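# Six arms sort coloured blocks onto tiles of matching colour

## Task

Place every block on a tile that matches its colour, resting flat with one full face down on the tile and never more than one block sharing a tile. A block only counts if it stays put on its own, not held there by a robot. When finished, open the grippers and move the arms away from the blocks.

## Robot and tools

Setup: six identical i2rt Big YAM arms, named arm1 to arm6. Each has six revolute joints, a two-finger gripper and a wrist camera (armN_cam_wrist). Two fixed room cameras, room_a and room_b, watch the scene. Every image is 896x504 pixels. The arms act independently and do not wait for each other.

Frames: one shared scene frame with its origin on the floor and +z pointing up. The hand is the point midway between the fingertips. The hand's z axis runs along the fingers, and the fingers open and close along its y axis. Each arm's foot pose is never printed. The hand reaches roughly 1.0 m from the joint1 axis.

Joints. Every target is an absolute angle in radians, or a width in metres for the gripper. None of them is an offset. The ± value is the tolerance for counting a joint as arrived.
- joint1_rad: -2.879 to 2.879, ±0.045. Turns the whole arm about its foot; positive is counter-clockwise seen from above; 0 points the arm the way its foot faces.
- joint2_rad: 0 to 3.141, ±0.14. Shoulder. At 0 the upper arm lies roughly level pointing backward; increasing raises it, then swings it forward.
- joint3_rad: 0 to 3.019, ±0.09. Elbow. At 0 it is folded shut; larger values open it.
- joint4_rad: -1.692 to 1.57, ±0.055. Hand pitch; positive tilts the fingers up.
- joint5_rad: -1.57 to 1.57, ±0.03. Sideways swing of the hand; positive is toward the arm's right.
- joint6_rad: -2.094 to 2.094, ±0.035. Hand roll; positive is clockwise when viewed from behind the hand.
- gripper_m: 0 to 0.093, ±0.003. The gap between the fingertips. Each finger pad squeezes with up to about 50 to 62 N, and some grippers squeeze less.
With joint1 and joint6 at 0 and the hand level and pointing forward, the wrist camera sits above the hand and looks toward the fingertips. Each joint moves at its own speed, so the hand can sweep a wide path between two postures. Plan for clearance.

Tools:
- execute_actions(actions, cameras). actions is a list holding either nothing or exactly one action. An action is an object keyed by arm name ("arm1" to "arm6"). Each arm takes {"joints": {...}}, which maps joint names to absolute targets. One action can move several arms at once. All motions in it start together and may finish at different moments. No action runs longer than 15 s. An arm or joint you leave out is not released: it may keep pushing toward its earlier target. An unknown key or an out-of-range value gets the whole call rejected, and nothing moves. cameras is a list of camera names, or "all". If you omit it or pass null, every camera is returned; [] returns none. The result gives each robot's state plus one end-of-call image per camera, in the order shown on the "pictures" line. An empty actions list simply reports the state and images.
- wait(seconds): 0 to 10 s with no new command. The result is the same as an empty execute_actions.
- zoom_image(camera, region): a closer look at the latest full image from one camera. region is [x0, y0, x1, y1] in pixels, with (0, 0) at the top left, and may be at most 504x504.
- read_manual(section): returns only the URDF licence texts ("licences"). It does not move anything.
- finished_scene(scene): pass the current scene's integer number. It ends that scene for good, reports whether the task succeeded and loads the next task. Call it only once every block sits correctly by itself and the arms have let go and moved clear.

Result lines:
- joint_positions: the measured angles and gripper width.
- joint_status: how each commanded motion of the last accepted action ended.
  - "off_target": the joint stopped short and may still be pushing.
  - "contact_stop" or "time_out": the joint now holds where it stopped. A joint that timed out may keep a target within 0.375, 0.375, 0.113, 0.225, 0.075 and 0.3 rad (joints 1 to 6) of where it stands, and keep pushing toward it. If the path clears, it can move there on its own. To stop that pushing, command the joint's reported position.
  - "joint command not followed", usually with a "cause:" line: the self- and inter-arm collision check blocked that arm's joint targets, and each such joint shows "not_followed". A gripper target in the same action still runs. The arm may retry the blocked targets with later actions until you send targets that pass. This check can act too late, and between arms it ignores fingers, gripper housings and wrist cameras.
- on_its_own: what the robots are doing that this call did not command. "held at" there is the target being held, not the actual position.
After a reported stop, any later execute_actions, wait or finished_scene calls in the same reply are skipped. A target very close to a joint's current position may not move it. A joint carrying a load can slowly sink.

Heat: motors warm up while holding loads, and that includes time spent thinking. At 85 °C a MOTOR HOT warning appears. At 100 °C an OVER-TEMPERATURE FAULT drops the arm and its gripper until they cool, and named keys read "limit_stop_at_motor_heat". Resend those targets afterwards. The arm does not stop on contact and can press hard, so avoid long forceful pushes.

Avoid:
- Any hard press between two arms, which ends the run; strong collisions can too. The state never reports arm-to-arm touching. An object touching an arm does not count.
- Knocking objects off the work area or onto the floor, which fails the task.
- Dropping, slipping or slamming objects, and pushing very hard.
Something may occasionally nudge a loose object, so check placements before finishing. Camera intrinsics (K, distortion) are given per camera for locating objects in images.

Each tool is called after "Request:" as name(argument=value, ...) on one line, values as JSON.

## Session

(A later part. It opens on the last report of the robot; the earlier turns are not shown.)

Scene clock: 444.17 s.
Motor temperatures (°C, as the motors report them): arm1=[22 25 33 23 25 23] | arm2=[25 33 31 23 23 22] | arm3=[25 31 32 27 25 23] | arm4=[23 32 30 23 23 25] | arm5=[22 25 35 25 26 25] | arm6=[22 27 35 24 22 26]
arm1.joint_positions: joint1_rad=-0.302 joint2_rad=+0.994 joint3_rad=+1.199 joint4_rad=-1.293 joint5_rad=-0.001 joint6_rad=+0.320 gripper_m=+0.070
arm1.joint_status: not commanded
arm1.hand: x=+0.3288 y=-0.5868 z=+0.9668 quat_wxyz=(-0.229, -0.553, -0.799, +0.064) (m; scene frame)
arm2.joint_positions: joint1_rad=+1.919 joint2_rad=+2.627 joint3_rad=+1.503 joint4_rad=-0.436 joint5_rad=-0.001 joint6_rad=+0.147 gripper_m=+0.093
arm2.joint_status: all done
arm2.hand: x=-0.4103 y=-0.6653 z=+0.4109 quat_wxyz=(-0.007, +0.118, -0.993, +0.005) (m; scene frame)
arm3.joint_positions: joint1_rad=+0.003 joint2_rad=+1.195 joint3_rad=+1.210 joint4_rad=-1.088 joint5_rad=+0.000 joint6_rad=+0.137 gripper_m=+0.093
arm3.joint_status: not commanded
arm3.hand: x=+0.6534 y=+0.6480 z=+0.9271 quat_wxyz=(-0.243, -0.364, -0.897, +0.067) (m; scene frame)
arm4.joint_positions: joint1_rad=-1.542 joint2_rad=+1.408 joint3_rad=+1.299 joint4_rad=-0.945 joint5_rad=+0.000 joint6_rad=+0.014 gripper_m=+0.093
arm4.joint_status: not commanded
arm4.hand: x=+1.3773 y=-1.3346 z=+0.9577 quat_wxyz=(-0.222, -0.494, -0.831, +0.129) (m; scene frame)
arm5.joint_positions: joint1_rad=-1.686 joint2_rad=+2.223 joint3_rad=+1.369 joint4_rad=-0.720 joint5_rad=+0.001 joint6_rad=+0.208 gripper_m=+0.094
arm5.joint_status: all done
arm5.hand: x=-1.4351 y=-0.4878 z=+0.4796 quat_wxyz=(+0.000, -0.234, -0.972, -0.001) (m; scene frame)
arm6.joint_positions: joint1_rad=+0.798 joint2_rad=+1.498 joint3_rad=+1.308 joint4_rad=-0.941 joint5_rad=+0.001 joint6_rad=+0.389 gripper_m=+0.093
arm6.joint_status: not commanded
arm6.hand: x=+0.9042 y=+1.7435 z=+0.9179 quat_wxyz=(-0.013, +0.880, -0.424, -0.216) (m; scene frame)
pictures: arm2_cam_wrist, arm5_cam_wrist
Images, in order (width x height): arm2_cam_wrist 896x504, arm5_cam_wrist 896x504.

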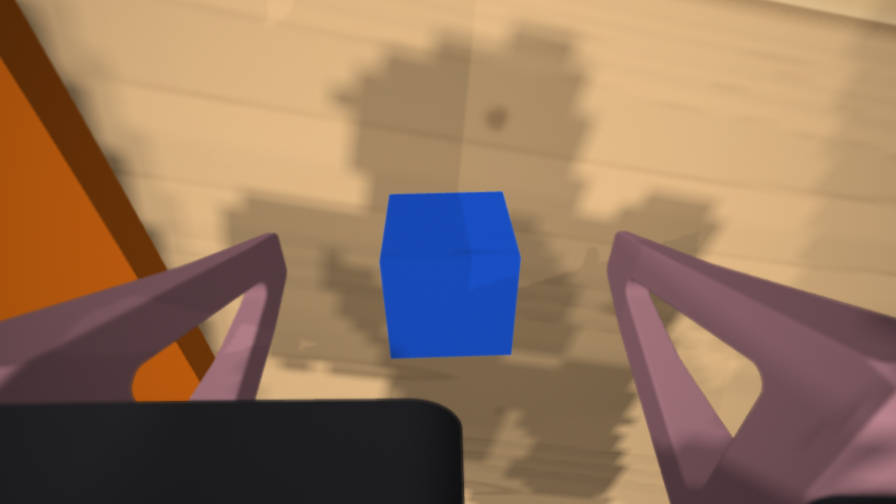

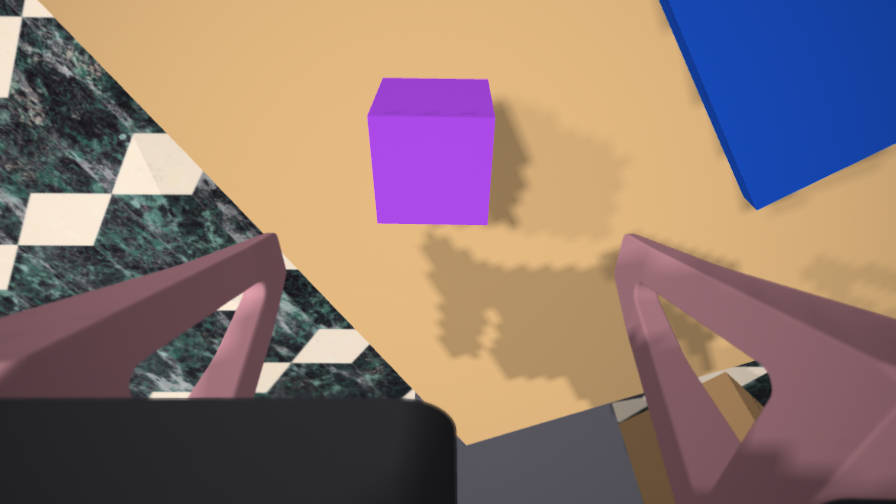

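Request:
execute_actions(actions=[{"arm2":{"joints":{"joint4_rad":-0.472}},"arm5":{"joints":{"joint1_rad":-1.668,"joint2_rad":2.355,"joint3_rad":1.418,"joint4_rad":-0.60}}}], cameras=["arm2_cam_wrist","arm5_cam_wrist"])

Request:
execute_actions(actions=[{"arm2":{"joints":{"gripper_m":0.02}}}], cameras=["arm2_cam_wrist"])

Scene clock: 456.00 s.
Motor temperatures (°C, as the motors report them): arm1=[22 25 33 23 25 23] | arm2=[25 33 30 23 23 22] | arm3=[25 31 32 27 25 23] | arm4=[23 32 31 23 23 25] | arm5=[22 26 34 25 26 25] | arm6=[22 27 35 24 22 26]
arm1.joint_positions: joint1_rad=-0.302 joint2_rad=+0.994 joint3_rad=+1.199 joint4_rad=-1.293 joint5_rad=-0.001 joint6_rad=+0.320 gripper_m=+0.070
arm1.joint_status: not commanded
arm1.hand: x=+0.3288 y=-0.5868 z=+0.9668 quat_wxyz=(-0.229, -0.553, -0.799, +0.064) (m; scene frame)
arm2.joint_positions: joint1_rad=+1.919 joint2_rad=+2.627 joint3_rad=+1.503 joint4_rad=-0.459 joint5_rad=-0.001 joint6_rad=+0.147 gripper_m=+0.093
arm2.joint_status: all done
arm2.hand: x=-0.4156 y=-0.6674 z=+0.4109 quat_wxyz=(+0.004, +0.118, -0.993, +0.008) (m; scene frame)
arm3.joint_positions: joint1_rad=+0.003 joint2_rad=+1.195 joint3_rad=+1.210 joint4_rad=-1.088 joint5_rad=+0.000 joint6_rad=+0.137 gripper_m=+0.093
arm3.joint_status: not commanded
arm3.hand: x=+0.6534 y=+0.6480 z=+0.9271 quat_wxyz=(-0.243, -0.364, -0.897, +0.067) (m; scene frame)
arm4.joint_positions: joint1_rad=-1.542 joint2_rad=+1.408 joint3_rad=+1.299 joint4_rad=-0.945 joint5_rad=+0.000 joint6_rad=+0.014 gripper_m=+0.093
arm4.joint_status: not commanded
arm4.hand: x=+1.3773 y=-1.3346 z=+0.9577 quat_wxyz=(-0.222, -0.494, -0.831, +0.129) (m; scene frame)
arm5.joint_positions: joint1_rad=-1.673 joint2_rad=+2.355 joint3_rad=+1.399 joint4_rad=-0.608 joint5_rad=+0.001 joint6_rad=+0.208 gripper_m=+0.094
arm5.joint_status: all done
arm5.hand: x=-1.4298 y=-0.4814 z=+0.4155 quat_wxyz=(-0.005, -0.228, -0.974, +0.000) (m; scene frame)
arm6.joint_positions: joint1_rad=+0.798 joint2_rad=+1.498 joint3_rad=+1.308 joint4_rad=-0.941 joint5_rad=+0.001 joint6_rad=+0.389 gripper_m=+0.093
arm6.joint_status: not commanded
arm6.hand: x=+0.9042 y=+1.7435 z=+0.9179 quat_wxyz=(-0.013, +0.880, -0.424, -0.216) (m; scene frame)
pictures: arm2_cam_wrist, arm5_cam_wrist
Images, in order (width x height): arm2_cam_wrist 896x504, arm5_cam_wrist 896x504.

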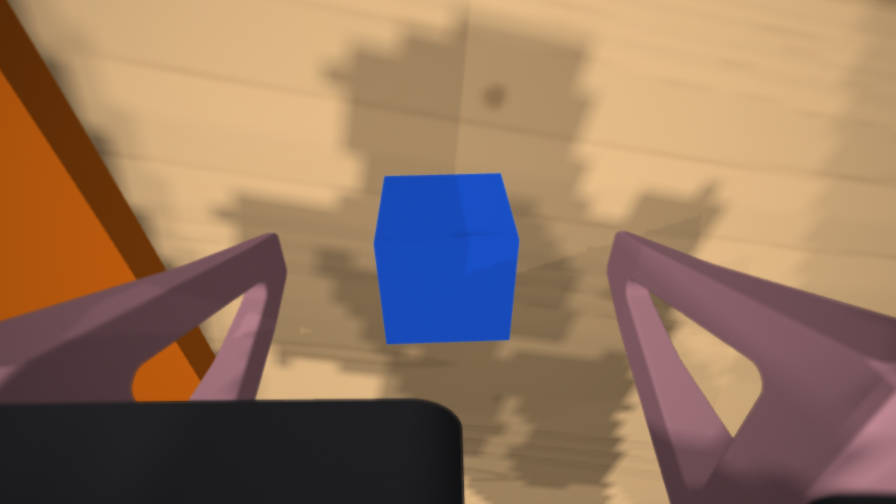

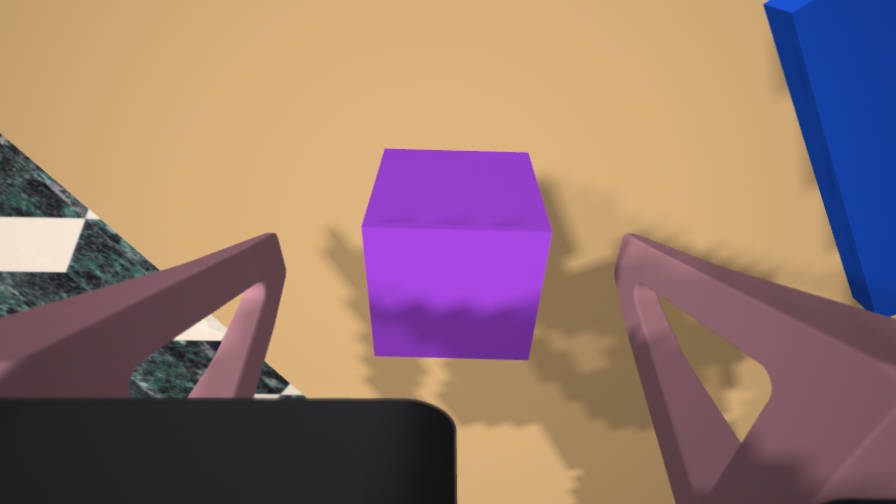

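Scene clock: 456.67 s.
Motor temperatures (°C, as the motors report them): arm1=[22 25 33 23 25 23] | arm2=[25 33 30 23 23 22] | arm3=[25 31 32 27 25 23] | arm4=[23 32 31 23 23 25] | arm5=[22 26 34 25 26 25] | arm6=[22 27 35 24 22 26]
arm1.joint_positions: joint1_rad=-0.302 joint2_rad=+0.994 joint3_rad=+1.199 joint4_rad=-1.293 joint5_rad=-0.001 joint6_rad=+0.320 gripper_m=+0.070
arm1.joint_status: not commanded
arm1.hand: x=+0.3288 y=-0.5868 z=+0.9668 quat_wxyz=(-0.229, -0.553, -0.799, +0.064) (m; scene frame)
arm2.joint_positions: joint1_rad=+1.919 joint2_rad=+2.627 joint3_rad=+1.503 joint4_rad=-0.459 joint5_rad=-0.001 joint6_rad=+0.147 gripper_m=+0.032
arm2.joint_status: gripper_m off_target (ended at +0.032, target +0.020)
arm2.hand: x=-0.4156 y=-0.6674 z=+0.4109 quat_wxyz=(+0.004, +0.117, -0.993, +0.008) (m; scene frame)
arm3.joint_positions: joint1_rad=+0.003 joint2_rad=+1.195 joint3_rad=+1.210 joint4_rad=-1.088 joint5_rad=+0.000 joint6_rad=+0.137 gripper_m=+0.093
arm3.joint_status: not commanded
arm3.hand: x=+0.6534 y=+0.6480 z=+0.9271 quat_wxyz=(-0.243, -0.364, -0.897, +0.067) (m; scene frame)
arm4.joint_positions: joint1_rad=-1.542 joint2_rad=+1.408 joint3_rad=+1.299 joint4_rad=-0.945 joint5_rad=+0.000 joint6_rad=+0.014 gripper_m=+0.093
arm4.joint_status: not commanded
arm4.hand: x=+1.3773 y=-1.3346 z=+0.9577 quat_wxyz=(-0.222, -0.494, -0.831, +0.129) (m; scene frame)
arm5.joint_positions: joint1_rad=-1.673 joint2_rad=+2.355 joint3_rad=+1.399 joint4_rad=-0.608 joint5_rad=+0.001 joint6_rad=+0.208 gripper_m=+0.094
arm5.joint_status: not commanded
arm5.hand: x=-1.4298 y=-0.4814 z=+0.4155 quat_wxyz=(-0.005, -0.228, -0.974, +0.000) (m; scene frame)
arm6.joint_positions: joint1_rad=+0.798 joint2_rad=+1.498 joint3_rad=+1.308 joint4_rad=-0.941 joint5_rad=+0.001 joint6_rad=+0.389 gripper_m=+0.093
arm6.joint_status: not commanded
arm6.hand: x=+0.9042 y=+1.7435 z=+0.9179 quat_wxyz=(-0.013, +0.880, -0.424, -0.216) (m; scene frame)
pictures: arm2_cam_wrist
Images, in order (width x height): arm2_cam_wrist 896x504.

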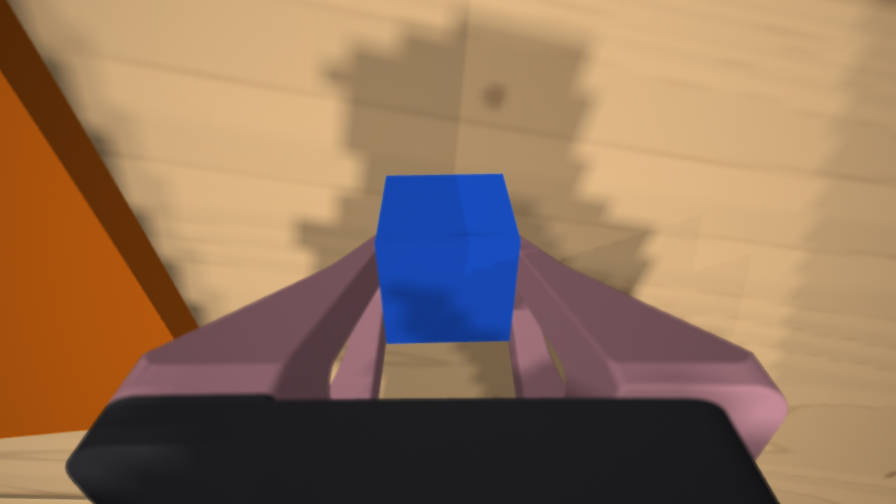

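Request:
execute_actions(actions=[{"arm2":{"joints":{"joint2_rad":2.3,"joint4_rad":-0.75}},"arm5":{"joints":{"gripper_m":0.03}}}], cameras=[])

Request:
execute_actions(actions=[{"arm2":{"joints":{"joint1_rad":-0.4,"joint2_rad":2.0,"joint4_rad":-1.05,"joint6_rad":-0.58}},"arm5":{"joints":{"joint2_rad":1.63,"joint3_rad":1.46,"joint4_rad":-1.367,"joint6_rad":-0.15}}}], cameras=["room_a"])

Request:
execute_actions(actions=[{"arm2":{"joints":{"joint1_rad":-1.975,"joint2_rad":2.2,"joint3_rad":1.475,"joint4_rad":-0.83}},"arm5":{"joints":{"joint1_rad":2.078}}}], cameras=["arm2_cam_wrist","arm5_cam_wrist","room_a"])

Scene clock: 469.90 s.
Motor temperatures (°C, as the motors report them): arm1=[22 25 33 23 25 23] | arm2=[25 33 30 23 23 22] | arm3=[25 31 32 27 25 23] | arm4=[23 32 31 23 23 25] | arm5=[22 27 33 25 26 25] | arm6=[22 27 35 24 22 26]
arm1.joint_positions: joint1_rad=-0.302 joint2_rad=+0.994 joint3_rad=+1.199 joint4_rad=-1.293 joint5_rad=-0.001 joint6_rad=+0.320 gripper_m=+0.070
arm1.joint_status: not commanded
arm1.hand: x=+0.3288 y=-0.5868 z=+0.9668 quat_wxyz=(-0.229, -0.553, -0.799, +0.064) (m; scene frame)
arm2.joint_positions: joint1_rad=+1.919 joint2_rad=+2.287 joint3_rad=+1.510 joint4_rad=-0.738 joint5_rad=-0.001 joint6_rad=+0.147 gripper_m=+0.032
arm2.joint_status: all done
arm2.hand: x=-0.3606 y=-0.6423 z=+0.6012 quat_wxyz=(-0.029, +0.118, -0.993, -0.001) (m; scene frame)
arm3.joint_positions: joint1_rad=+0.003 joint2_rad=+1.195 joint3_rad=+1.210 joint4_rad=-1.088 joint5_rad=+0.000 joint6_rad=+0.137 gripper_m=+0.093
arm3.joint_status: not commanded
arm3.hand: x=+0.6534 y=+0.6480 z=+0.9271 quat_wxyz=(-0.243, -0.364, -0.897, +0.067) (m; scene frame)
arm4.joint_positions: joint1_rad=-1.542 joint2_rad=+1.408 joint3_rad=+1.299 joint4_rad=-0.945 joint5_rad=+0.000 joint6_rad=+0.014 gripper_m=+0.093
arm4.joint_status: not commanded
arm4.hand: x=+1.3773 y=-1.3346 z=+0.9577 quat_wxyz=(-0.222, -0.494, -0.831, +0.129) (m; scene frame)
arm5.joint_positions: joint1_rad=-1.673 joint2_rad=+2.355 joint3_rad=+1.399 joint4_rad=-0.608 joint5_rad=+0.001 joint6_rad=+0.209 gripper_m=+0.041
arm5.joint_status: gripper_m off_target (ended at +0.041, target +0.030)
arm5.hand: x=-1.4298 y=-0.4814 z=+0.4155 quat_wxyz=(-0.005, -0.228, -0.974, +0.000) (m; scene frame)
arm6.joint_positions: joint1_rad=+0.798 joint2_rad=+1.498 joint3_rad=+1.308 joint4_rad=-0.941 joint5_rad=+0.001 joint6_rad=+0.389 gripper_m=+0.093
arm6.joint_status: not commanded
arm6.hand: x=+0.9042 y=+1.7435 z=+0.9179 quat_wxyz=(-0.013, +0.880, -0.424, -0.216) (m; scene frame)
pictures: none
No camera images: the call's "cameras" was empty. Leave "cameras" out to get every camera's image.

Scene clock: 472.20 s.
Motor temperatures (°C, as the motors report them): arm1=[22 25 33 23 25 23] | arm2=[25 33 30 23 23 22] | arm3=[25 31 32 27 25 23] | arm4=[23 32 31 23 23 25] | arm5=[22 27 33 25 26 25] | arm6=[22 27 35 24 22 26]
arm1.joint_positions: joint1_rad=-0.302 joint2_rad=+0.994 joint3_rad=+1.199 joint4_rad=-1.293 joint5_rad=-0.001 joint6_rad=+0.320 gripper_m=+0.070
arm1.joint_status: not commanded
arm1.hand: x=+0.3288 y=-0.5868 z=+0.9668 quat_wxyz=(-0.229, -0.553, -0.799, +0.064) (m; scene frame)
arm2.joint_positions: joint1_rad=-0.409 joint2_rad=+1.996 joint3_rad=+1.519 joint4_rad=-1.037 joint5_rad=+0.002 joint6_rad=-0.566 gripper_m=+0.032
arm2.joint_status: all done
arm2.hand: x=-1.1426 y=-1.4184 z=+0.7752 quat_wxyz=(-0.014, -0.636, -0.771, +0.030) (m; scene frame)
arm3.joint_positions: joint1_rad=+0.003 joint2_rad=+1.195 joint3_rad=+1.210 joint4_rad=-1.088 joint5_rad=+0.000 joint6_rad=+0.137 gripper_m=+0.093
arm3.joint_status: not commanded
arm3.hand: x=+0.6534 y=+0.6480 z=+0.9271 quat_wxyz=(-0.243, -0.364, -0.897, +0.067) (m; scene frame)
arm4.joint_positions: joint1_rad=-1.542 joint2_rad=+1.408 joint3_rad=+1.299 joint4_rad=-0.945 joint5_rad=+0.000 joint6_rad=+0.014 gripper_m=+0.093
arm4.joint_status: not commanded
arm4.hand: x=+1.3773 y=-1.3346 z=+0.9577 quat_wxyz=(-0.222, -0.494, -0.831, +0.129) (m; scene frame)
arm5.joint_positions: joint1_rad=-1.673 joint2_rad=+1.618 joint3_rad=+1.443 joint4_rad=-1.359 joint5_rad=+0.001 joint6_rad=-0.138 gripper_m=+0.041
arm5.joint_status: all done
arm5.hand: x=-1.4956 y=-0.4653 z=+0.8165 quat_wxyz=(-0.020, -0.056, -0.998, +0.003) (m; scene frame)
arm6.joint_positions: joint1_rad=+0.798 joint2_rad=+1.498 joint3_rad=+1.308 joint4_rad=-0.941 joint5_rad=+0.001 joint6_rad=+0.389 gripper_m=+0.093
arm6.joint_status: not commanded
arm6.hand: x=+0.9042 y=+1.7435 z=+0.9179 quat_wxyz=(-0.013, +0.880, -0.424, -0.216) (m; scene frame)
pictures: room_a
Images, in order (width x height): room_a 896x504.

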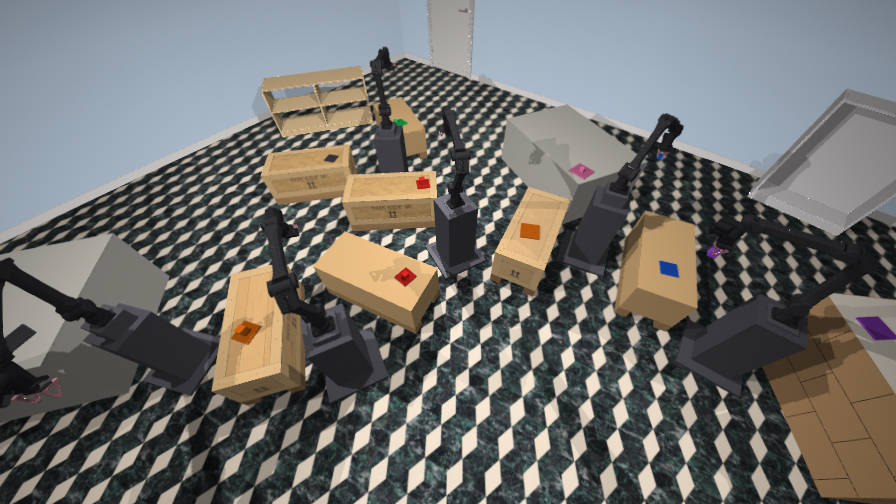

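Scene clock: 475.20 s.
Motor temperatures (°C, as the motors report them): arm1=[22 25 33 23 25 23] | arm2=[25 33 30 23 23 22] | arm3=[25 31 32 27 25 23] | arm4=[23 32 31 23 23 25] | arm5=[22 27 33 25 26 25] | arm6=[22 27 35 24 22 26]
arm1.joint_positions: joint1_rad=-0.302 joint2_rad=+0.994 joint3_rad=+1.199 joint4_rad=-1.293 joint5_rad=-0.001 joint6_rad=+0.320 gripper_m=+0.070
arm1.joint_status: not commanded
arm1.hand: x=+0.3288 y=-0.5868 z=+0.9668 quat_wxyz=(-0.229, -0.553, -0.799, +0.064) (m; scene frame)
arm2.joint_positions: joint1_rad=-1.983 joint2_rad=+2.213 joint3_rad=+1.475 joint4_rad=-0.831 joint5_rad=+0.002 joint6_rad=-0.568 gripper_m=+0.032
arm2.joint_status: all done
arm2.hand: x=-1.4686 y=-0.6515 z=+0.6268 quat_wxyz=(-0.006, -0.995, -0.095, -0.002) (m; scene frame)
arm3.joint_positions: joint1_rad=+0.003 joint2_rad=+1.195 joint3_rad=+1.210 joint4_rad=-1.088 joint5_rad=+0.000 joint6_rad=+0.137 gripper_m=+0.093
arm3.joint_status: not commanded
arm3.hand: x=+0.6534 y=+0.6480 z=+0.9271 quat_wxyz=(-0.243, -0.364, -0.897, +0.067) (m; scene frame)
arm4.joint_positions: joint1_rad=-1.542 joint2_rad=+1.408 joint3_rad=+1.299 joint4_rad=-0.945 joint5_rad=+0.000 joint6_rad=+0.014 gripper_m=+0.093
arm4.joint_status: not commanded
arm4.hand: x=+1.3773 y=-1.3346 z=+0.9577 quat_wxyz=(-0.222, -0.494, -0.831, +0.129) (m; scene frame)
arm5.joint_positions: joint1_rad=+2.085 joint2_rad=+1.627 joint3_rad=+1.443 joint4_rad=-1.359 joint5_rad=-0.001 joint6_rad=-0.140 gripper_m=+0.041
arm5.joint_status: all done
arm5.hand: x=-2.4338 y=-0.5179 z=+0.8084 quat_wxyz=(+0.002, +0.968, +0.250, -0.012) (m; scene frame)
arm6.joint_positions: joint1_rad=+0.798 joint2_rad=+1.498 joint3_rad=+1.308 joint4_rad=-0.941 joint5_rad=+0.001 joint6_rad=+0.389 gripper_m=+0.093
arm6.joint_status: not commanded
arm6.hand: x=+0.9042 y=+1.7435 z=+0.9179 quat_wxyz=(-0.013, +0.880, -0.424, -0.216) (m; scene frame)
pictures: arm2_cam_wrist, arm5_cam_wrist, room_a
Images, in order (width x height): arm2_cam_wrist 896x504, arm5_cam_wrist 896x504, room_a 896x504.

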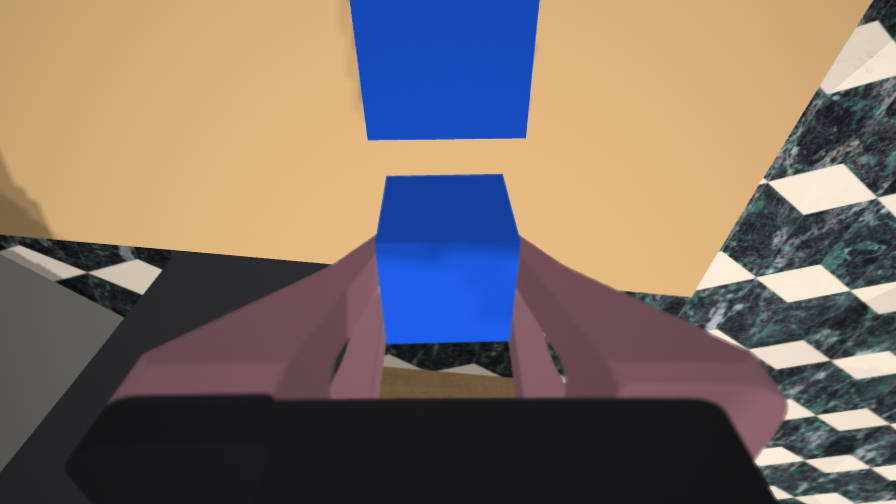

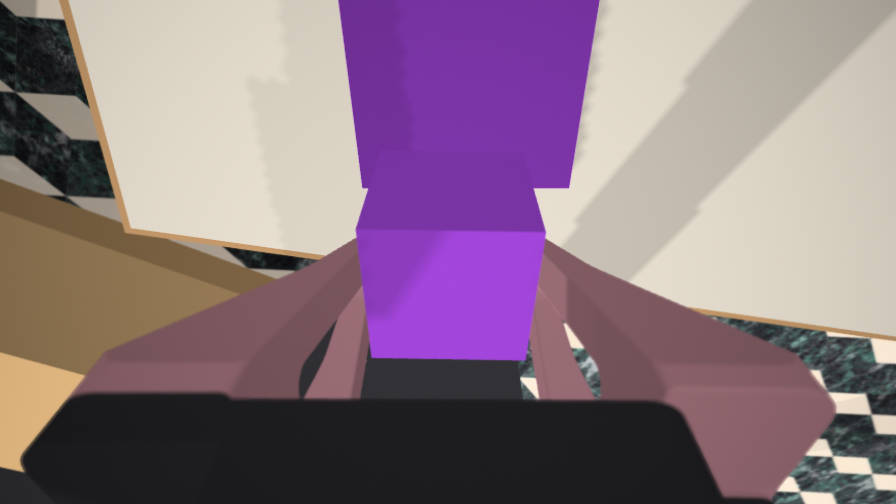

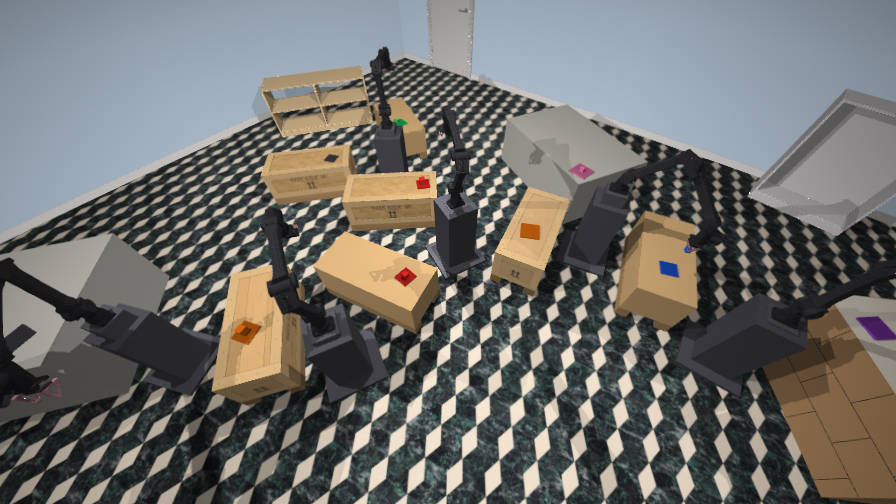

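Request:
execute_actions(actions=[{"arm2":{"joints":{"joint2_rad":2.587,"joint3_rad":1.583,"joint4_rad":-0.535}},"arm5":{"joints":{"joint1_rad":2.055,"joint2_rad":1.712,"joint3_rad":1.325,"joint4_rad":-1.16}}}], cameras=["arm2_cam_wrist","arm5_cam_wrist"])

Scene clock: 484.87 s.
Motor temperatures (°C, as the motors report them): arm1=[22 25 33 23 25 23] | arm2=[25 34 31 23 23 22] | arm3=[25 31 32 27 25 23] | arm4=[23 32 31 23 23 25] | arm5=[22 26 34 25 26 25] | arm6=[22 27 35 24 22 26]
arm1.joint_positions: joint1_rad=-0.302 joint2_rad=+0.994 joint3_rad=+1.199 joint4_rad=-1.293 joint5_rad=-0.001 joint6_rad=+0.320 gripper_m=+0.070
arm1.joint_status: not commanded
arm1.hand: x=+0.3288 y=-0.5868 z=+0.9668 quat_wxyz=(-0.229, -0.553, -0.799, +0.064) (m; scene frame)
arm2.joint_positions: joint1_rad=-1.983 joint2_rad=+2.600 joint3_rad=+1.566 joint4_rad=-0.548 joint5_rad=+0.002 joint6_rad=-0.569 gripper_m=+0.032
arm2.joint_status: all done
arm2.hand: x=-1.4565 y=-0.6589 z=+0.4306 quat_wxyz=(-0.009, -0.995, -0.096, -0.008) (m; scene frame)
arm3.joint_positions: joint1_rad=+0.003 joint2_rad=+1.195 joint3_rad=+1.210 joint4_rad=-1.088 joint5_rad=+0.000 joint6_rad=+0.137 gripper_m=+0.093
arm3.joint_status: not commanded
arm3.hand: x=+0.6534 y=+0.6480 z=+0.9271 quat_wxyz=(-0.243, -0.364, -0.897, +0.067) (m; scene frame)
arm4.joint_positions: joint1_rad=-1.542 joint2_rad=+1.408 joint3_rad=+1.299 joint4_rad=-0.945 joint5_rad=+0.000 joint6_rad=+0.014 gripper_m=+0.093
arm4.joint_status: not commanded
arm4.hand: x=+1.3773 y=-1.3346 z=+0.9577 quat_wxyz=(-0.222, -0.494, -0.831, +0.129) (m; scene frame)
arm5.joint_positions: joint1_rad=+2.056 joint2_rad=+1.723 joint3_rad=+1.319 joint4_rad=-1.169 joint5_rad=-0.001 joint6_rad=-0.140 gripper_m=+0.041
arm5.joint_status: all done
arm5.hand: x=-2.4416 y=-0.5057 z=+0.7173 quat_wxyz=(+0.000, +0.972, +0.236, +0.003) (m; scene frame)
arm6.joint_positions: joint1_rad=+0.798 joint2_rad=+1.498 joint3_rad=+1.308 joint4_rad=-0.941 joint5_rad=+0.001 joint6_rad=+0.389 gripper_m=+0.093
arm6.joint_status: not commanded
arm6.hand: x=+0.9042 y=+1.7435 z=+0.9179 quat_wxyz=(-0.013, +0.880, -0.424, -0.216) (m; scene frame)
pictures: arm2_cam_wrist, arm5_cam_wrist
Images, in order (width x height): arm2_cam_wrist 896x504, arm5_cam_wrist 896x504.

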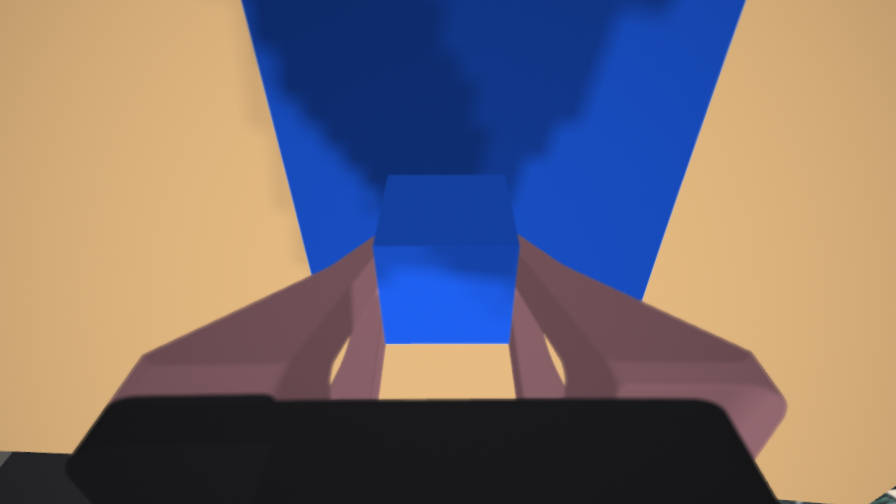

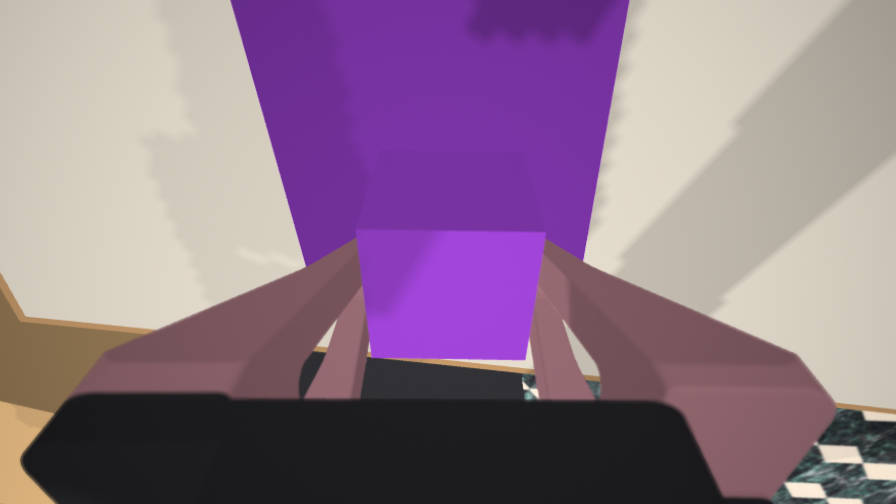

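Request:
execute_actions(actions=[{"arm2":{"joints":{"gripper_m":0.093}},"arm5":{"joints":{"joint2_rad":1.768,"joint3_rad":1.262,"joint4_rad":-1.055}}}], cameras=["arm2_cam_wrist","arm5_cam_wrist"])

Scene clock: 497.33 s.
Motor temperatures (°C, as the motors report them): arm1=[22 25 33 23 25 23] | arm2=[25 34 30 23 23 22] | arm3=[25 30 33 27 25 23] | arm4=[23 32 31 23 23 25] | arm5=[22 27 33 25 26 25] | arm6=[22 27 35 24 22 26]
arm1.joint_positions: joint1_rad=-0.302 joint2_rad=+0.994 joint3_rad=+1.199 joint4_rad=-1.293 joint5_rad=-0.001 joint6_rad=+0.320 gripper_m=+0.070
arm1.joint_status: not commanded
arm1.hand: x=+0.3288 y=-0.5868 z=+0.9668 quat_wxyz=(-0.229, -0.553, -0.799, +0.064) (m; scene frame)
arm2.joint_positions: joint1_rad=-1.983 joint2_rad=+2.600 joint3_rad=+1.566 joint4_rad=-0.548 joint5_rad=+0.002 joint6_rad=-0.569 gripper_m=+0.093
arm2.joint_status: all done
arm2.hand: x=-1.4565 y=-0.6589 z=+0.4306 quat_wxyz=(-0.009, -0.995, -0.096, -0.008) (m; scene frame)
arm3.joint_positions: joint1_rad=+0.003 joint2_rad=+1.195 joint3_rad=+1.210 joint4_rad=-1.088 joint5_rad=+0.000 joint6_rad=+0.137 gripper_m=+0.093
arm3.joint_status: not commanded
arm3.hand: x=+0.6534 y=+0.6480 z=+0.9271 quat_wxyz=(-0.243, -0.364, -0.897, +0.067) (m; scene frame)
arm4.joint_positions: joint1_rad=-1.542 joint2_rad=+1.408 joint3_rad=+1.299 joint4_rad=-0.945 joint5_rad=+0.000 joint6_rad=+0.014 gripper_m=+0.093
arm4.joint_status: not commanded
arm4.hand: x=+1.3773 y=-1.3346 z=+0.9577 quat_wxyz=(-0.222, -0.494, -0.831, +0.129) (m; scene frame)
arm5.joint_positions: joint1_rad=+2.056 joint2_rad=+1.760 joint3_rad=+1.263 joint4_rad=-1.065 joint5_rad=-0.001 joint6_rad=-0.140 gripper_m=+0.041
arm5.joint_status: all done
arm5.hand: x=-2.4424 y=-0.5060 z=+0.6809 quat_wxyz=(+0.001, +0.972, +0.236, -0.003) (m; scene frame)
arm6.joint_positions: joint1_rad=+0.798 joint2_rad=+1.498 joint3_rad=+1.308 joint4_rad=-0.941 joint5_rad=+0.001 joint6_rad=+0.389 gripper_m=+0.093
arm6.joint_status: not commanded
arm6.hand: x=+0.9042 y=+1.7435 z=+0.9179 quat_wxyz=(-0.013, +0.880, -0.424, -0.216) (m; scene frame)
pictures: arm2_cam_wrist, arm5_cam_wrist
Images, in order (width x height): arm2_cam_wrist 896x504, arm5_cam_wrist 896x504.

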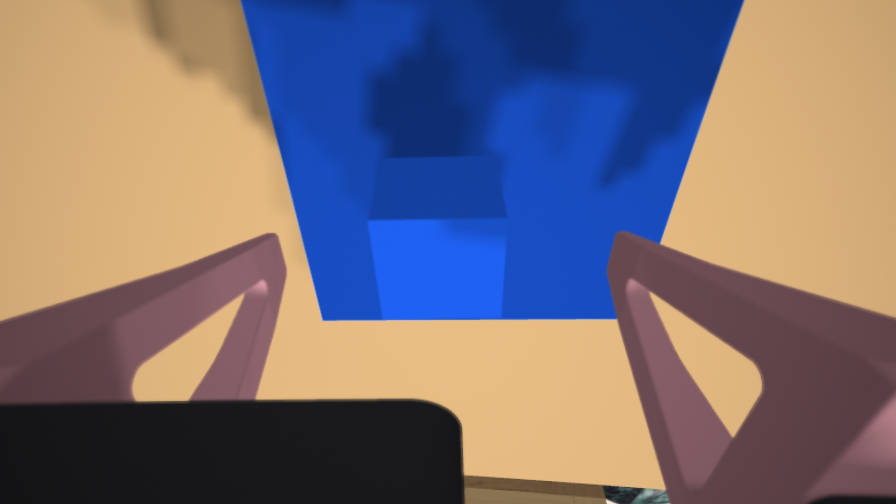

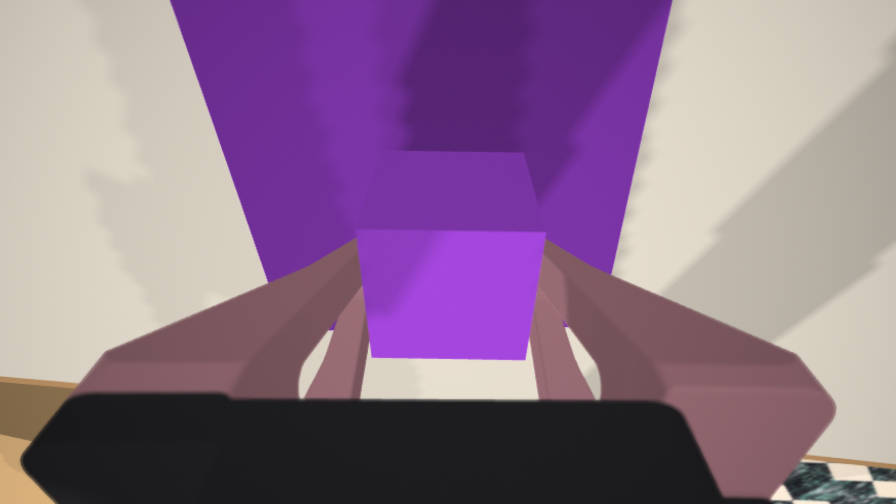

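Request:
execute_actions(actions=[{"arm2":{"joints":{"joint2_rad":2.2,"joint4_rad":-0.92}},"arm5":{"joints":{"joint2_rad":1.79}}}], cameras=["arm5_cam_wrist","arm2_cam_wrist"])

Scene clock: 520.73 s.
Motor temperatures (°C, as the motors report them): arm1=[22 25 33 23 25 23] | arm2=[25 34 30 23 23 22] | arm3=[25 30 33 27 25 23] | arm4=[23 32 31 23 23 25] | arm5=[22 27 33 25 26 25] | arm6=[22 27 36 24 22 26]
arm1.joint_positions: joint1_rad=-0.302 joint2_rad=+0.994 joint3_rad=+1.199 joint4_rad=-1.293 joint5_rad=-0.001 joint6_rad=+0.320 gripper_m=+0.070
arm1.joint_status: not commanded
arm1.hand: x=+0.3288 y=-0.5868 z=+0.9668 quat_wxyz=(-0.229, -0.553, -0.799, +0.064) (m; scene frame)
arm2.joint_positions: joint1_rad=-1.983 joint2_rad=+2.188 joint3_rad=+1.578 joint4_rad=-0.907 joint5_rad=+0.002 joint6_rad=-0.569 gripper_m=+0.093
arm2.joint_status: all done
arm2.hand: x=-1.5032 y=-0.6378 z=+0.6723 quat_wxyz=(+0.006, -0.995, -0.096, +0.021) (m; scene frame)
arm3.joint_positions: joint1_rad=+0.003 joint2_rad=+1.195 joint3_rad=+1.210 joint4_rad=-1.088 joint5_rad=+0.000 joint6_rad=+0.137 gripper_m=+0.093
arm3.joint_status: not commanded
arm3.hand: x=+0.6534 y=+0.6480 z=+0.9271 quat_wxyz=(-0.243, -0.364, -0.897, +0.067) (m; scene frame)
arm4.joint_positions: joint1_rad=-1.542 joint2_rad=+1.408 joint3_rad=+1.299 joint4_rad=-0.945 joint5_rad=+0.000 joint6_rad=+0.014 gripper_m=+0.093
arm4.joint_status: not commanded
arm4.hand: x=+1.3773 y=-1.3346 z=+0.9577 quat_wxyz=(-0.222, -0.494, -0.831, +0.129) (m; scene frame)
arm5.joint_positions: joint1_rad=+2.056 joint2_rad=+1.770 joint3_rad=+1.263 joint4_rad=-1.065 joint5_rad=-0.001 joint6_rad=-0.140 gripper_m=+0.041
arm5.joint_status: all done
arm5.hand: x=-2.4417 y=-0.5058 z=+0.6758 quat_wxyz=(+0.001, +0.972, +0.236, +0.003) (m; scene frame)
arm6.joint_positions: joint1_rad=+0.798 joint2_rad=+1.498 joint3_rad=+1.308 joint4_rad=-0.941 joint5_rad=+0.001 joint6_rad=+0.389 gripper_m=+0.093
arm6.joint_status: not commanded
arm6.hand: x=+0.9042 y=+1.7435 z=+0.9179 quat_wxyz=(-0.013, +0.880, -0.424, -0.216) (m; scene frame)
pictures: arm2_cam_wrist, arm5_cam_wrist
Images, in order (width x height): arm2_cam_wrist 896x504, arm5_cam_wrist 896x504.

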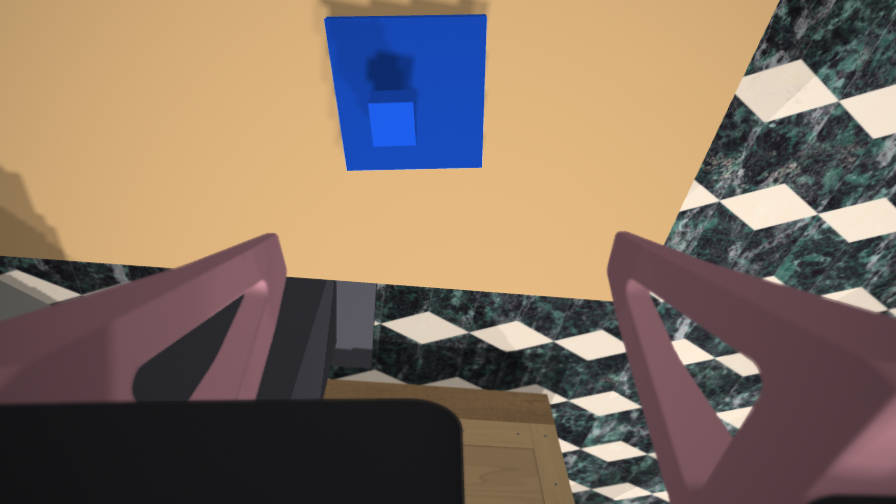

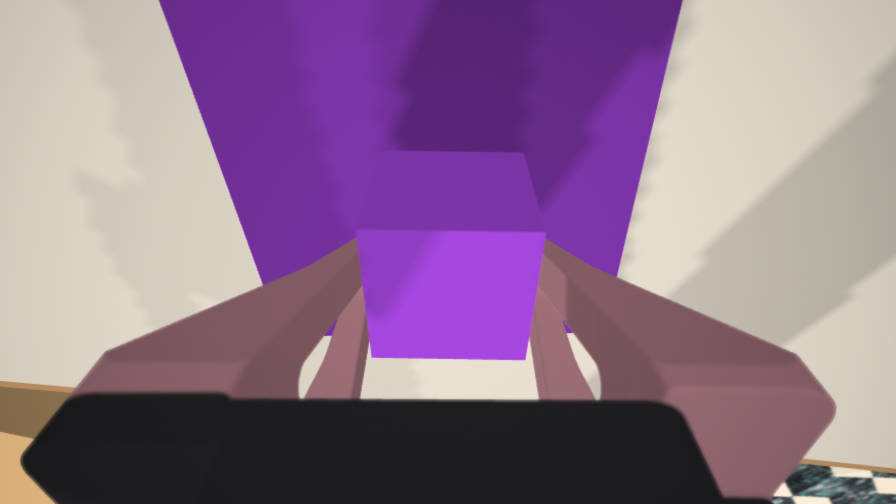

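Request:
execute_actions(actions=[{"arm2":{"joints":{"joint2_rad":1.7,"joint4_rad":-1.1}},"arm5":{"joints":{"gripper_m":0.093}}}], cameras=[])

Request:
execute_actions(actions=[{"arm5":{"joints":{"joint2_rad":1.4,"joint3_rad":1.3,"joint4_rad":-1.2}}}], cameras=["arm5_cam_wrist","room_a","room_b"])

Scene clock: 528.27 s.
Motor temperatures (°C, as the motors report them): arm1=[22 25 33 23 25 23] | arm2=[25 34 31 23 23 22] | arm3=[25 30 33 27 25 23] | arm4=[23 32 31 23 23 25] | arm5=[22 26 32 25 26 25] | arm6=[22 27 36 24 22 26]
arm1.joint_positions: joint1_rad=-0.302 joint2_rad=+0.994 joint3_rad=+1.199 joint4_rad=-1.293 joint5_rad=-0.001 joint6_rad=+0.320 gripper_m=+0.070
arm1.joint_status: not commanded
arm1.hand: x=+0.3288 y=-0.5868 z=+0.9668 quat_wxyz=(-0.229, -0.553, -0.799, +0.064) (m; scene frame)
arm2.joint_positions: joint1_rad=-1.983 joint2_rad=+1.695 joint3_rad=+1.571 joint4_rad=-1.087 joint5_rad=+0.002 joint6_rad=-0.569 gripper_m=+0.093
arm2.joint_status: all done
arm2.hand: x=-1.4853 y=-0.6418 z=+0.9567 quat_wxyz=(+0.075, -0.980, -0.093, +0.156) (m; scene frame)
arm3.joint_positions: joint1_rad=+0.003 joint2_rad=+1.195 joint3_rad=+1.210 joint4_rad=-1.088 joint5_rad=+0.000 joint6_rad=+0.137 gripper_m=+0.093
arm3.joint_status: not commanded
arm3.hand: x=+0.6534 y=+0.6480 z=+0.9271 quat_wxyz=(-0.243, -0.364, -0.897, +0.067) (m; scene frame)
arm4.joint_positions: joint1_rad=-1.542 joint2_rad=+1.408 joint3_rad=+1.299 joint4_rad=-0.945 joint5_rad=+0.000 joint6_rad=+0.014 gripper_m=+0.093
arm4.joint_status: not commanded
arm4.hand: x=+1.3773 y=-1.3346 z=+0.9577 quat_wxyz=(-0.222, -0.494, -0.831, +0.129) (m; scene frame)
arm5.joint_positions: joint1_rad=+2.056 joint2_rad=+1.770 joint3_rad=+1.263 joint4_rad=-1.065 joint5_rad=-0.001 joint6_rad=-0.140 gripper_m=+0.093
arm5.joint_status: all done
arm5.hand: x=-2.4417 y=-0.5058 z=+0.6758 quat_wxyz=(+0.001, +0.972, +0.236, +0.003) (m; scene frame)
arm6.joint_positions: joint1_rad=+0.798 joint2_rad=+1.498 joint3_rad=+1.308 joint4_rad=-0.941 joint5_rad=+0.001 joint6_rad=+0.389 gripper_m=+0.093
arm6.joint_status: not commanded
arm6.hand: x=+0.9042 y=+1.7435 z=+0.9179 quat_wxyz=(-0.013, +0.880, -0.424, -0.216) (m; scene frame)
pictures: none
No camera images: the call's "cameras" was empty. Leave "cameras" out to get every camera's image.

Scene clock: 529.60 s.
Motor temperatures (°C, as the motors report them): arm1=[22 25 33 23 25 23] | arm2=[25 34 31 23 23 22] | arm3=[25 30 33 27 25 23] | arm4=[23 32 31 23 23 25] | arm5=[22 26 33 25 26 25] | arm6=[22 27 36 24 22 26]
arm1.joint_positions: joint1_rad=-0.302 joint2_rad=+0.994 joint3_rad=+1.199 joint4_rad=-1.293 joint5_rad=-0.001 joint6_rad=+0.320 gripper_m=+0.070
arm1.joint_status: not commanded
arm1.hand: x=+0.3288 y=-0.5868 z=+0.9668 quat_wxyz=(-0.229, -0.553, -0.799, +0.064) (m; scene frame)
arm2.joint_positions: joint1_rad=-1.983 joint2_rad=+1.695 joint3_rad=+1.571 joint4_rad=-1.087 joint5_rad=+0.002 joint6_rad=-0.569 gripper_m=+0.093
arm2.joint_status: not commanded
arm2.hand: x=-1.4853 y=-0.6418 z=+0.9567 quat_wxyz=(+0.075, -0.980, -0.093, +0.156) (m; scene frame)
arm3.joint_positions: joint1_rad=+0.003 joint2_rad=+1.195 joint3_rad=+1.210 joint4_rad=-1.088 joint5_rad=+0.000 joint6_rad=+0.137 gripper_m=+0.093
arm3.joint_status: not commanded
arm3.hand: x=+0.6534 y=+0.6480 z=+0.9271 quat_wxyz=(-0.243, -0.364, -0.897, +0.067) (m; scene frame)
arm4.joint_positions: joint1_rad=-1.542 joint2_rad=+1.408 joint3_rad=+1.299 joint4_rad=-0.945 joint5_rad=+0.000 joint6_rad=+0.014 gripper_m=+0.093
arm4.joint_status: not commanded
arm4.hand: x=+1.3773 y=-1.3346 z=+0.9577 quat_wxyz=(-0.222, -0.494, -0.831, +0.129) (m; scene frame)
arm5.joint_positions: joint1_rad=+2.056 joint2_rad=+1.387 joint3_rad=+1.271 joint4_rad=-1.193 joint5_rad=-0.001 joint6_rad=-0.140 gripper_m=+0.093
arm5.joint_status: all done
arm5.hand: x=-2.4096 y=-0.4945 z=+0.8528 quat_wxyz=(+0.013, +0.964, +0.234, -0.128) (m; scene frame)
arm6.joint_positions: joint1_rad=+0.798 joint2_rad=+1.498 joint3_rad=+1.308 joint4_rad=-0.941 joint5_rad=+0.001 joint6_rad=+0.389 gripper_m=+0.093
arm6.joint_status: not commanded
arm6.hand: x=+0.9042 y=+1.7435 z=+0.9179 quat_wxyz=(-0.013, +0.880, -0.424, -0.216) (m; scene frame)
pictures: arm5_cam_wrist, room_a, room_b
Images, in order (width x height): arm5_cam_wrist 896x504, room_a 896x504, room_b 896x504.

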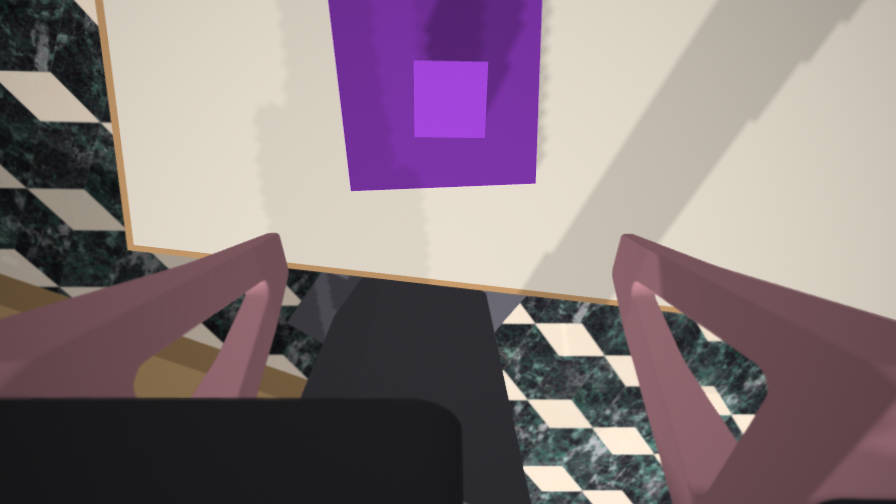

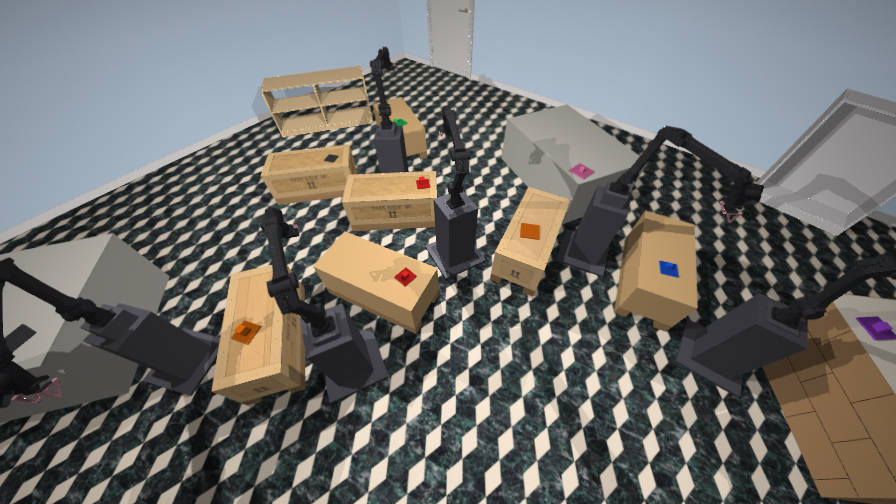

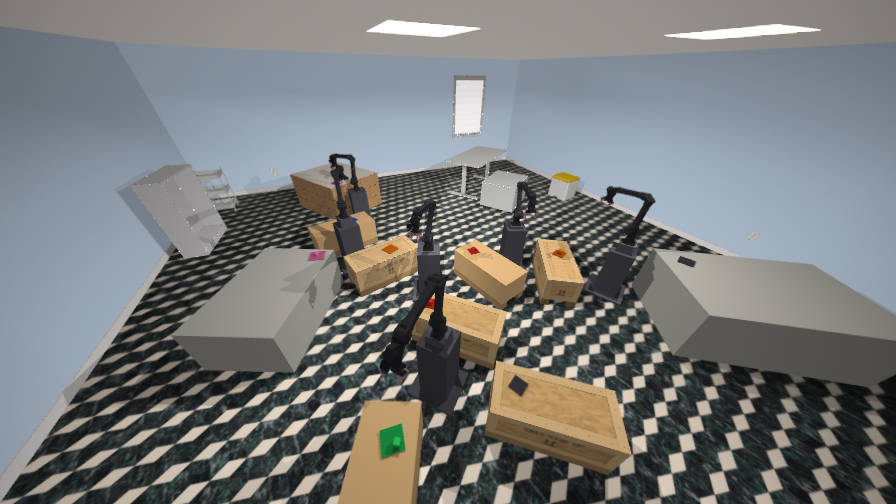

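Request:
zoom_image(camera="room_a", region=[200,90,700,370])

Request:
zoom_image(camera="room_b", region=[280,200,720,480])

Region (200, 90, 700, 370) of room_a's 896x504 image, scaled by 1.008, with more detail than that image has; it fills the top 282 rows of this view, and the rest is white.

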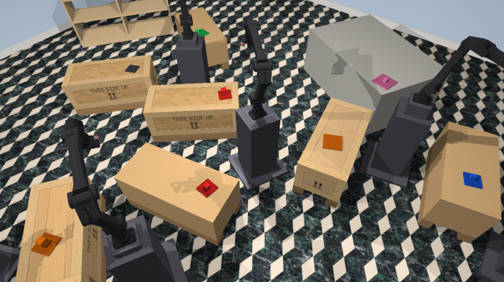

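Region (280, 200, 720, 480) of room_b's 896x504 image, scaled by 1.145, with more detail than that image has; it fills the top 321 rows of this view, and the rest is white.

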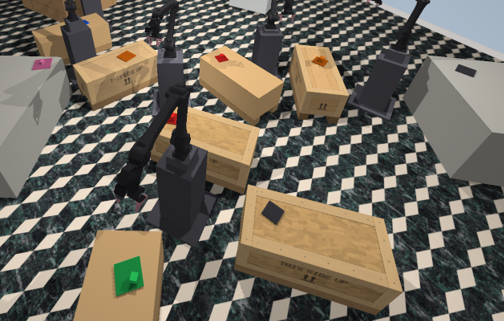

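Request:
zoom_image(camera="room_a", region=[380,105,460,205])

Request:
zoom_image(camera="room_b", region=[360,410,430,470])

Request:
zoom_image(camera="room_a", region=[550,150,620,195])

Region (380, 105, 460, 205) of room_a's 896x504 image, scaled by 5.040, with more detail than that image has; it fills the left 403 columns of this view, and the rest is white.

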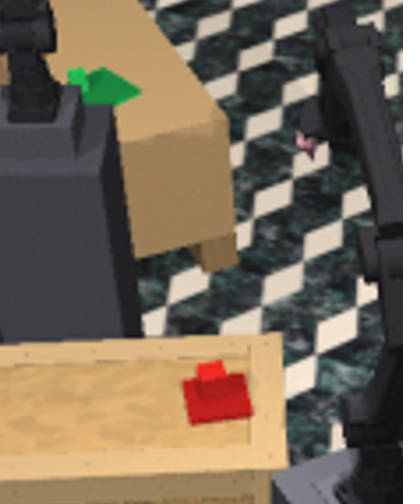

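Region (360, 410, 430, 470) of room_b's 896x504 image, scaled by 7.200, with more detail than that image has; it fills the top 432 rows of this view, and the rest is white.

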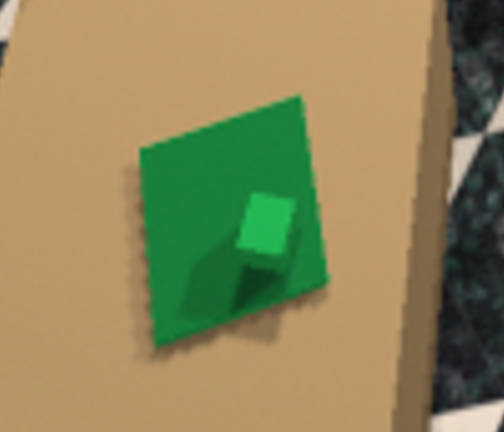

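Region (550, 150, 620, 195) of room_a's 896x504 image, scaled by 7.200, with more detail than that image has; it fills the top 324 rows of this view, and the rest is white.

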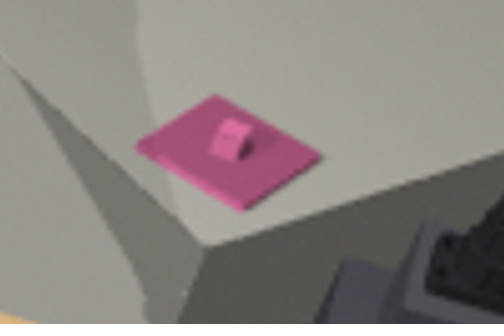

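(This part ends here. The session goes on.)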